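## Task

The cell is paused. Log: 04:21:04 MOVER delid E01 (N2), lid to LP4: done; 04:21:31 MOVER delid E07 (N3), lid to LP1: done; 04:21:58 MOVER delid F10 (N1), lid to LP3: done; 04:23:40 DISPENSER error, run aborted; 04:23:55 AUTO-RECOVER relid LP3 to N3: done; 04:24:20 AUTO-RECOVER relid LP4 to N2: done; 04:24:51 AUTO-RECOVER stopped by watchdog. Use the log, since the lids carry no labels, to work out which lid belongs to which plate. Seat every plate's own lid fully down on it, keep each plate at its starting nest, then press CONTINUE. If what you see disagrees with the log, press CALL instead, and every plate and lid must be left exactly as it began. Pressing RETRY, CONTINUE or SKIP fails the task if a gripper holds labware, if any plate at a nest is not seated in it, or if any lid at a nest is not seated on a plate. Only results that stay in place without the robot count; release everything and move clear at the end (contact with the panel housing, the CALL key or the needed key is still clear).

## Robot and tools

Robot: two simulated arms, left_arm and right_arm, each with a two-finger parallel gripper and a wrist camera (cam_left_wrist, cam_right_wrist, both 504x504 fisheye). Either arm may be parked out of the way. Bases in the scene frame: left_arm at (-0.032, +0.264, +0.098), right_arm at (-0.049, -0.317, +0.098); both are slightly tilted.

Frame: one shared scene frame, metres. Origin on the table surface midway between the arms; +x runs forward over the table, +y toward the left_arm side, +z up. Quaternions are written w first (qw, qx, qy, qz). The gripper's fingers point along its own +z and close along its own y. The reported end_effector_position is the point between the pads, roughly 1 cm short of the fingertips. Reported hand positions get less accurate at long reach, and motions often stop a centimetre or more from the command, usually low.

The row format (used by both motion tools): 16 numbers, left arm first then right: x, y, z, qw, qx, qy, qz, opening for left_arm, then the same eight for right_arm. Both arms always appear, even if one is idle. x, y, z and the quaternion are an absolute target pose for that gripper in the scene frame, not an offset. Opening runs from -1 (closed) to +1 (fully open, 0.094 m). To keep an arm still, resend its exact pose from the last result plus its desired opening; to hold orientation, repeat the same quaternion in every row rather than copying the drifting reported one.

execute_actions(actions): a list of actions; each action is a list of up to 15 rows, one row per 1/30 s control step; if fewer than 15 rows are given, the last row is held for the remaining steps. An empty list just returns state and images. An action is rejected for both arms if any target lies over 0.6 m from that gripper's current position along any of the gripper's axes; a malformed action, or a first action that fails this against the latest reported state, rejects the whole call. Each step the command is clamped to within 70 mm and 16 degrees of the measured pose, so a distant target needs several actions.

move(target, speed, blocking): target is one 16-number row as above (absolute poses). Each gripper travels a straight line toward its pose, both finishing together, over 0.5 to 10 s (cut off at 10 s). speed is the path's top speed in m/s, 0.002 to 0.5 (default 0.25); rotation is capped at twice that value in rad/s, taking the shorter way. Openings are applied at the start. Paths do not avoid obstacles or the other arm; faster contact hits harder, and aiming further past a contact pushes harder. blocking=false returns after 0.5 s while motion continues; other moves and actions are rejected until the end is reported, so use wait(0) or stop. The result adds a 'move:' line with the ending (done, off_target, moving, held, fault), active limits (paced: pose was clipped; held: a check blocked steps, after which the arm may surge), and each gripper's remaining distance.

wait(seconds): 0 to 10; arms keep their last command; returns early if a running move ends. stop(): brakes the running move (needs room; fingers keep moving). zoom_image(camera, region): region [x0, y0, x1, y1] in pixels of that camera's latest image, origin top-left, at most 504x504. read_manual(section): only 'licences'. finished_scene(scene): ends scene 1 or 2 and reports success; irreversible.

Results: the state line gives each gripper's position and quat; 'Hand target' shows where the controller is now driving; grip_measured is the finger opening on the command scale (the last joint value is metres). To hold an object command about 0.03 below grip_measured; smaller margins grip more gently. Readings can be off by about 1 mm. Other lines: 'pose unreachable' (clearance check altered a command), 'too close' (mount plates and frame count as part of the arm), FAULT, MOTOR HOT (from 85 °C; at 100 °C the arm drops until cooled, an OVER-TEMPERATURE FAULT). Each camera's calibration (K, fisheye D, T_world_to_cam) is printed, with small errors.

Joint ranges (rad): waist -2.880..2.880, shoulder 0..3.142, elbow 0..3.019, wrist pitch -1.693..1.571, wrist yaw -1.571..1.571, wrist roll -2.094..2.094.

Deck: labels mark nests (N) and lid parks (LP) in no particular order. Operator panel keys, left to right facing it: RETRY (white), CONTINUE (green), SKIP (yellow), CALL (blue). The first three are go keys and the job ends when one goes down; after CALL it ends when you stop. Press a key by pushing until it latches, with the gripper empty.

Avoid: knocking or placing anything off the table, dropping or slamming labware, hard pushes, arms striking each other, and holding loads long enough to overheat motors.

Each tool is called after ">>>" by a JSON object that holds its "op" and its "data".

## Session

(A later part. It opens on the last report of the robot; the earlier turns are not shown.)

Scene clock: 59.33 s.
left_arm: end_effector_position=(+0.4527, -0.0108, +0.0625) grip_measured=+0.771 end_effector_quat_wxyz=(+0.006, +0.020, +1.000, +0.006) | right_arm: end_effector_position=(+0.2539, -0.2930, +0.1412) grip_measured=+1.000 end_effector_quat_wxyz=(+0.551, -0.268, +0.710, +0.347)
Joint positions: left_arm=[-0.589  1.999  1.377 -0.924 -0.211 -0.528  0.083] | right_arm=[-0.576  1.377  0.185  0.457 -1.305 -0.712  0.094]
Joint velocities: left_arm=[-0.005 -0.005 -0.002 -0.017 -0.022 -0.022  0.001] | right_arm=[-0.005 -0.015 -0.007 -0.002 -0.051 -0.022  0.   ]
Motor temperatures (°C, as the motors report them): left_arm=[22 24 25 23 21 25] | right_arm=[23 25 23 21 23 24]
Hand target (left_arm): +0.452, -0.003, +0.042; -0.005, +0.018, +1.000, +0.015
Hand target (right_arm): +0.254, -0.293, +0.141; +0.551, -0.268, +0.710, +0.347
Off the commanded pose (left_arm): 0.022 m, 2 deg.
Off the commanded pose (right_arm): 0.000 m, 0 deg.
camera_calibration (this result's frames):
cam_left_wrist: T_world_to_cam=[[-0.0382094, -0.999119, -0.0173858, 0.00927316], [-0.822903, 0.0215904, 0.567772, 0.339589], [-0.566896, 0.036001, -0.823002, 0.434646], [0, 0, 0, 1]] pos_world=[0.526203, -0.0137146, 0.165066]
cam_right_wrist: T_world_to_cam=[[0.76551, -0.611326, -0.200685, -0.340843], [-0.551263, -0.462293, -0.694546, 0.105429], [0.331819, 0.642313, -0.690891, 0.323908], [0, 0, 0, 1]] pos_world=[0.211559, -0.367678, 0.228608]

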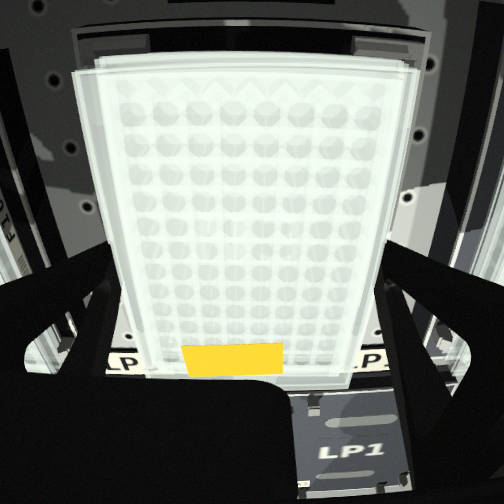

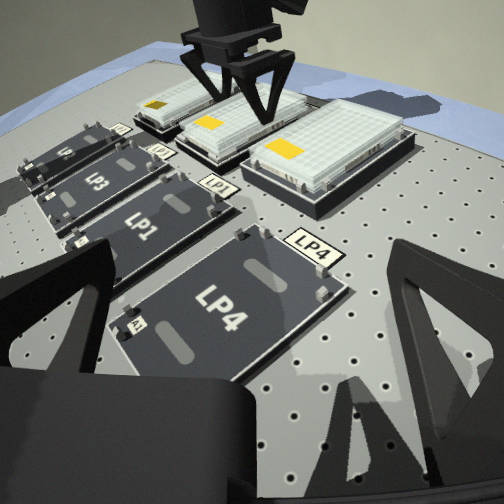

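>>> {"op": "execute_actions", "data": {"actions": [[[0.452,-0.003,0.042,-0.005,0.018,1,0.015,1,0.254,-0.293,0.141,0.551,-0.268,0.71,0.347,1]]]}}

>>> {"op": "move", "data": {"target": [0.46,-0.022,0.14,0.01,0.02,1,-0.008,1,0.2984,-0.1944,0.145,0.612,-0.176,0.754,0.164,1], "speed": 0.12}}

>>> {"op": "move", "data": {"target": [0.03,0.03,0.24,0.2,0,0.98,0,-1,0.2984,-0.1944,0.145,0.612,-0.176,0.754,0.164,1], "speed": 0.3}}

>>> {"op": "zoom_image", "data": {"camera": "cam_right_wrist", "region": [0,90,280,280]}}

Scene clock: 60.03 s.
left_arm: end_effector_position=(+0.4527, -0.0108, +0.0625) grip_measured=+0.999 end_effector_quat_wxyz=(+0.006, +0.020, +1.000, +0.006) | right_arm: end_effector_position=(+0.2539, -0.2930, +0.1412) grip_measured=+1.000 end_effector_quat_wxyz=(+0.551, -0.268, +0.710, +0.347)
Joint positions: left_arm=[-0.589  1.999  1.377 -0.924 -0.211 -0.528  0.094] | right_arm=[-0.576  1.377  0.185  0.457 -1.305 -0.712  0.094]
Joint velocities: left_arm=[-0.015 -0.005 -0.002 -0.017 -0.037 -0.051 -0.001] | right_arm=[-0.015 -0.005 -0.007  0.007 -0.007  0.037  0.   ]
Motor temperatures (°C, as the motors report them): left_arm=[22 24 25 23 21 25] | right_arm=[23 25 23 21 23 24]
Hand target (left_arm): +0.452, -0.003, +0.042; -0.005, +0.018, +1.000, +0.015
Hand target (right_arm): +0.254, -0.293, +0.141; +0.551, -0.268, +0.710, +0.347
Off the commanded pose (left_arm): 0.022 m, 2 deg.
Off the commanded pose (right_arm): 0.000 m, 0 deg.
camera_calibration (this result's frames):
cam_left_wrist: T_world_to_cam=[[-0.0382094, -0.999119, -0.0173858, 0.00927316], [-0.822903, 0.0215904, 0.567772, 0.339589], [-0.566896, 0.036001, -0.823002, 0.434646], [0, 0, 0, 1]] pos_world=[0.526203, -0.0137146, 0.165066]
cam_right_wrist: T_world_to_cam=[[0.76551, -0.611326, -0.200685, -0.340843], [-0.551263, -0.462293, -0.694546, 0.105429], [0.331819, 0.642313, -0.690891, 0.323908], [0, 0, 0, 1]] pos_world=[0.211559, -0.367678, 0.228608]

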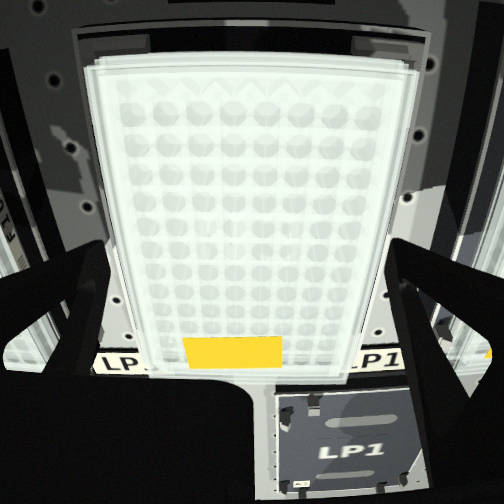

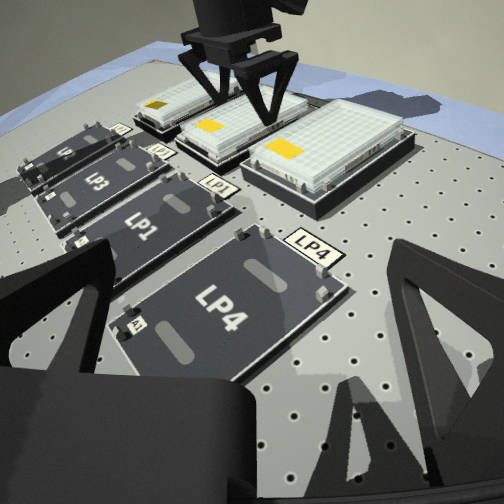

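Scene clock: 62.23 s.
left_arm: end_effector_position=(+0.4427, -0.0068, +0.1106) grip_measured=+0.999 end_effector_quat_wxyz=(-0.014, +0.023, +1.000, +0.009) | right_arm: end_effector_position=(+0.2978, -0.1968, +0.1441) grip_measured=+1.000 end_effector_quat_wxyz=(+0.610, -0.183, +0.755, +0.154)
Joint positions: left_arm=[-0.604  1.927  1.406 -1.064 -0.194 -0.544  0.094] | right_arm=[ 0.196  1.729  0.083  1.496 -0.158 -0.202  0.094]
Joint velocities: left_arm=[ 0.005  0.005 -0.002 -0.007  0.007 -0.051  0.001] | right_arm=[-0.005 -0.015  0.002  0.002 -0.051 -0.066  0.   ]
Motor temperatures (°C, as the motors report them): left_arm=[22 24 25 23 21 25] | right_arm=[23 25 23 21 23 24]
Hand target (left_arm): +0.458, -0.021, +0.141; +0.010, +0.020, +1.000, -0.009
Hand target (right_arm): +0.298, -0.194, +0.143; +0.610, -0.179, +0.755, +0.160
Off the commanded pose (left_arm): 0.037 m, 3 deg.
Off the commanded pose (right_arm): 0.003 m, 1 deg.
move: off_target (left_arm)
camera_calibration (this result's frames):
cam_left_wrist: T_world_to_cam=[[-0.0444486, -0.998797, -0.0207123, 0.0168534], [-0.799916, 0.0231626, 0.599665, 0.290306], [-0.598463, 0.0432223, -0.799983, 0.479923], [0, 0, 0, 1]] pos_world=[0.520186, -0.0106345, 0.210193]
cam_right_wrist: T_world_to_cam=[[0.468581, -0.883319, -0.013423, -0.307157], [-0.660309, -0.340104, -0.669568, 0.229047], [0.586877, 0.32261, -0.742629, 0.118106], [0, 0, 0, 1]] pos_world=[0.225856, -0.23152, 0.236948]

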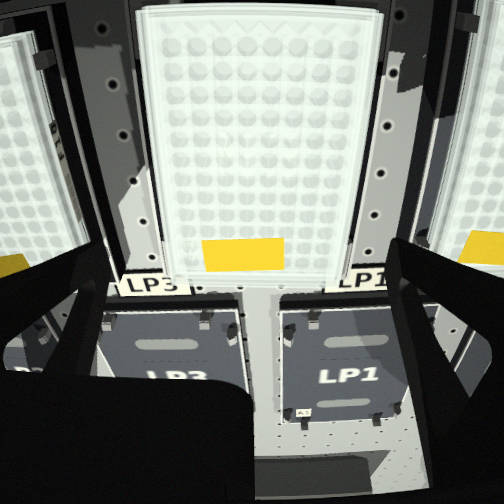

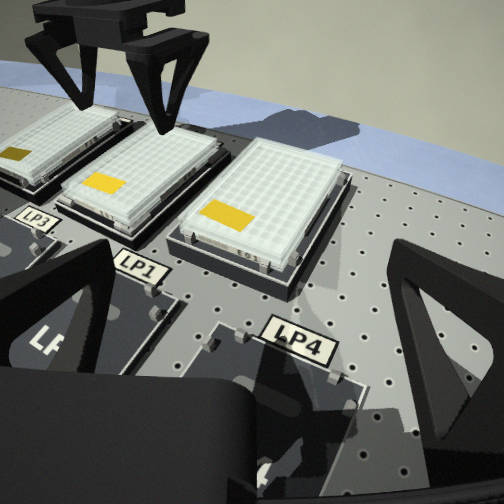

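Scene clock: 64.47 s.
left_arm: end_effector_position=(+0.0268, +0.0379, +0.2331) grip_measured=-0.998 end_effector_quat_wxyz=(+0.193, +0.005, +0.981, -0.013) | right_arm: end_effector_position=(+0.2977, -0.1966, +0.1441) grip_measured=+1.000 end_effector_quat_wxyz=(+0.609, -0.179, +0.756, +0.157)
Joint positions: left_arm=[-1.737  1.193  0.699 -1.282 -0.485 -1.727  0.   ] | right_arm=[ 0.196  1.729  0.083  1.496 -0.159 -0.192  0.094]
Joint velocities: left_arm=[ 0.015 -0.005  0.002  0.012 -0.022 -0.037 -0.   ] | right_arm=[-0.005  0.015 -0.002 -0.002 -0.051  0.007  0.   ]
Motor temperatures (°C, as the motors report them): left_arm=[22 24 25 23 21 25] | right_arm=[23 25 23 21 23 24]
Hand target (left_arm): +0.028, +0.035, +0.237; +0.195, -0.000, +0.981, -0.008
Hand target (right_arm): +0.298, -0.194, +0.145; +0.611, -0.176, +0.754, +0.164
Off the commanded pose (left_arm): 0.011 m, 2 deg.
Off the commanded pose (right_arm): 0.002 m, 1 deg.
move: off_target (left_arm)
camera_calibration (this result's frames):
cam_left_wrist: T_world_to_cam=[[-0.0118046, -0.999713, 0.0208325, 0.0350065], [-0.974308, 0.0161856, 0.224636, -0.0245336], [-0.224909, -0.0176455, -0.97422, 0.36004], [0, 0, 0, 1]] pos_world=[0.0574863, 0.0417466, 0.35554]
cam_right_wrist: T_world_to_cam=[[0.467717, -0.88358, -0.0229818, -0.305381], [-0.663452, -0.333776, -0.669645, 0.23127], [0.584014, 0.328451, -0.742326, 0.120085], [0, 0, 0, 1]] pos_world=[0.226137, -0.232078, 0.236993]

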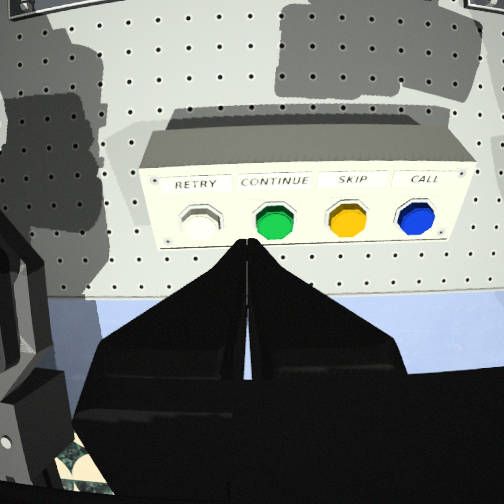

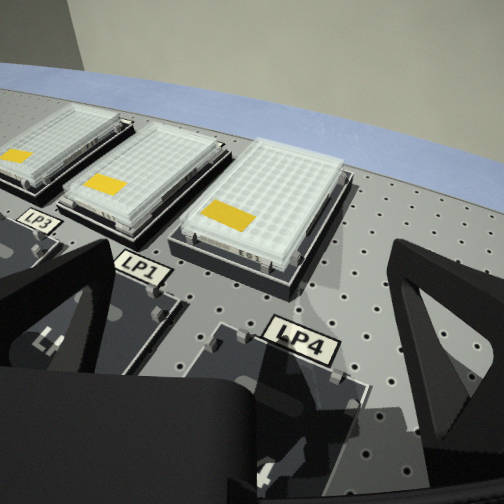

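Region (0, 90, 280, 280) of cam_right_wrist's 504x504 image, scaled by 1.800, with more detail than that image has; it fills the top 342 rows of this view, and the rest is white.

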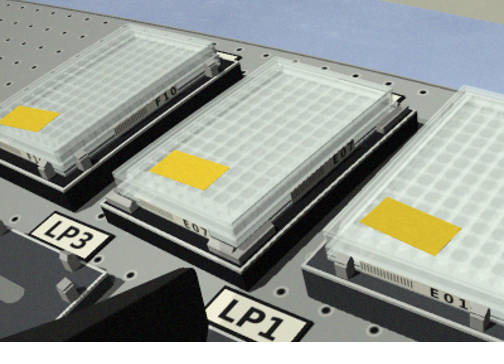

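>>> {"op": "move", "data": {"target": [-0.014,0.017,0.112,0.3,0,0.954,0,-1,0.2984,-0.1944,0.145,0.612,-0.176,0.754,0.164,1], "speed": 0.15}}

Scene clock: 65.90 s.
left_arm: end_effector_position=(-0.0130, +0.0154, +0.1148) grip_measured=-0.998 end_effector_quat_wxyz=(+0.297, +0.003, +0.955, +0.004) | right_arm: end_effector_position=(+0.2977, -0.1966, +0.1441) grip_measured=+1.000 end_effector_quat_wxyz=(+0.609, -0.179, +0.756, +0.157)
Joint positions: left_arm=[-1.925  1.652  0.624 -0.971 -0.624 -1.993  0.   ] | right_arm=[ 0.196  1.729  0.083  1.496 -0.159 -0.192  0.094]
Joint velocities: left_arm=[-0.005 -0.005 -0.017 -0.007 -0.051 -0.007 -0.001] | right_arm=[ 0.005  0.005  0.002 -0.002  0.037 -0.037  0.   ]
Motor temperatures (°C, as the motors report them): left_arm=[22 24 25 23 21 25] | right_arm=[23 25 23 21 23 24]
Hand target (left_arm): -0.015, +0.015, +0.111; +0.299, +0.001, +0.954, -0.001
Hand target (right_arm): +0.298, -0.194, +0.145; +0.611, -0.176, +0.754, +0.164
Off the commanded pose (left_arm): 0.003 m, 1 deg.
Off the commanded pose (right_arm): 0.002 m, 1 deg.
move: done
camera_calibration (this result's frames):
cam_left_wrist: T_world_to_cam=[[0.00131057, -0.999925, -0.0121504, 0.0184977], [-0.999927, -0.00145616, 0.0119816, -0.0120562], [-0.0119984, 0.0121338, -0.999854, 0.240678], [0, 0, 0, 1]] pos_world=[-0.00919184, 0.0155585, 0.241012]
cam_right_wrist: T_world_to_cam=[[0.467717, -0.88358, -0.0229818, -0.305381], [-0.663452, -0.333776, -0.669645, 0.23127], [0.584014, 0.328451, -0.742326, 0.120085], [0, 0, 0, 1]] pos_world=[0.226137, -0.232078, 0.236993]

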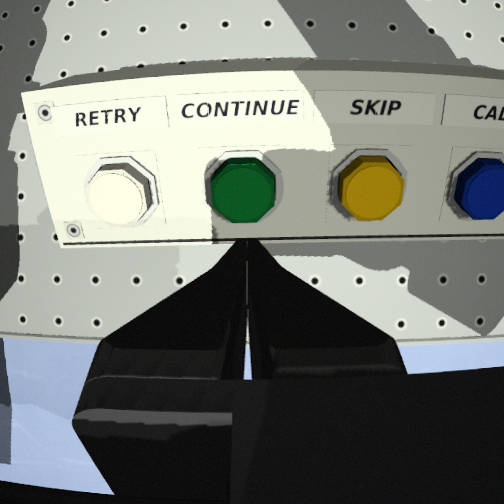

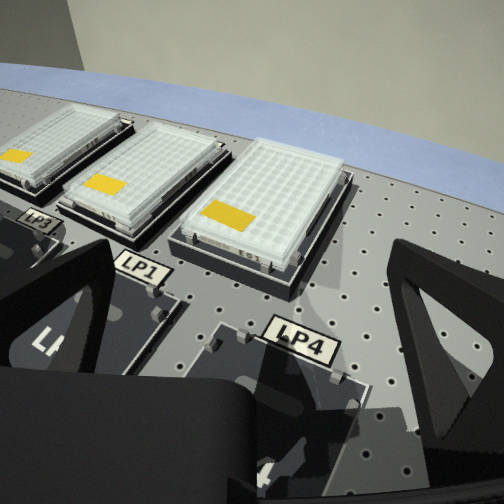

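>>> {"op": "move", "data": {"target": [0.013,0.02,0.07,0.3,0,0.954,0,-1,0.2984,-0.1944,0.145,0.612,-0.176,0.754,0.164,1], "speed": 0.04}}

Scene clock: 67.23 s.
left_arm: end_effector_position=(+0.0039, +0.0122, +0.0866) grip_measured=-0.998 end_effector_quat_wxyz=(+0.298, +0.003, +0.954, -0.014) | right_arm: end_effector_position=(+0.2977, -0.1966, +0.1441) grip_measured=+1.000 end_effector_quat_wxyz=(+0.609, -0.179, +0.756, +0.157)
Joint positions: left_arm=[-1.864  1.696  0.565 -0.786 -0.662 -1.909  0.   ] | right_arm=[ 0.196  1.729  0.083  1.496 -0.159 -0.192  0.094]
Joint velocities: left_arm=[-0.015 -0.005  0.002  0.012  0.007  0.007  0.001] | right_arm=[ 0.005  0.015 -0.012  0.002  0.037  0.051  0.   ]
Motor temperatures (°C, as the motors report them): left_arm=[22 24 25 23 21 25] | right_arm=[23 25 23 21 23 24]
move: unfinished (the scene ended)
camera_calibration (this result's frames):
cam_left_wrist: T_world_to_cam=[[-0.0106548, -0.999687, 0.0226276, 0.0119793], [-0.99989, 0.0108852, 0.0100853, 0.00515878], [-0.0103285, -0.0225176, -0.999693, 0.213121], [0, 0, 0, 1]] pos_world=[0.00748706, 0.0167184, 0.212733]
cam_right_wrist: T_world_to_cam=[[0.467717, -0.88358, -0.0229818, -0.305381], [-0.663452, -0.333776, -0.669645, 0.23127], [0.584014, 0.328451, -0.742326, 0.120085], [0, 0, 0, 1]] pos_world=[0.226137, -0.232078, 0.236993]
The task's run has ended: the event that ends the task has happened. This ends this scene only. If you have not yet called finished_scene for this scene, call it to go on to the next scene.

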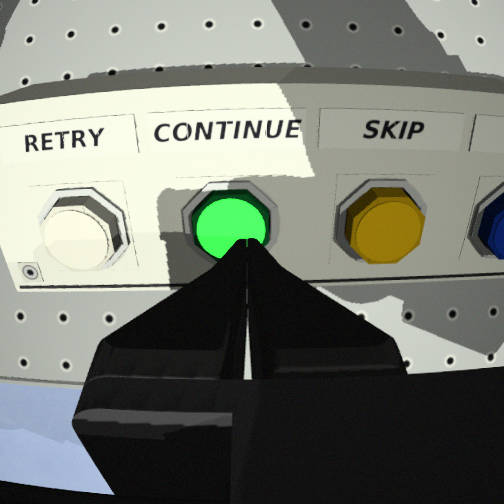

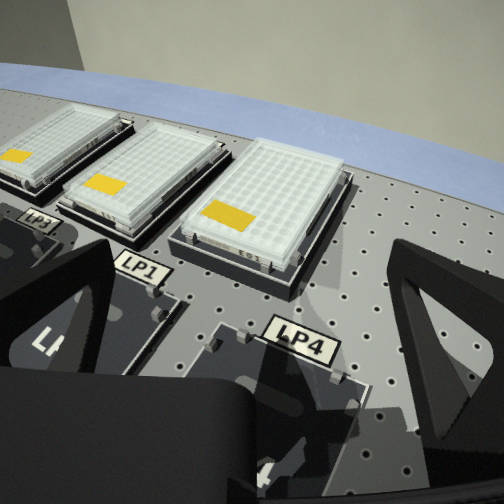

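>>> {"op": "finished_scene", "data": {"scene": 1}}

The scene is finished: the task was done.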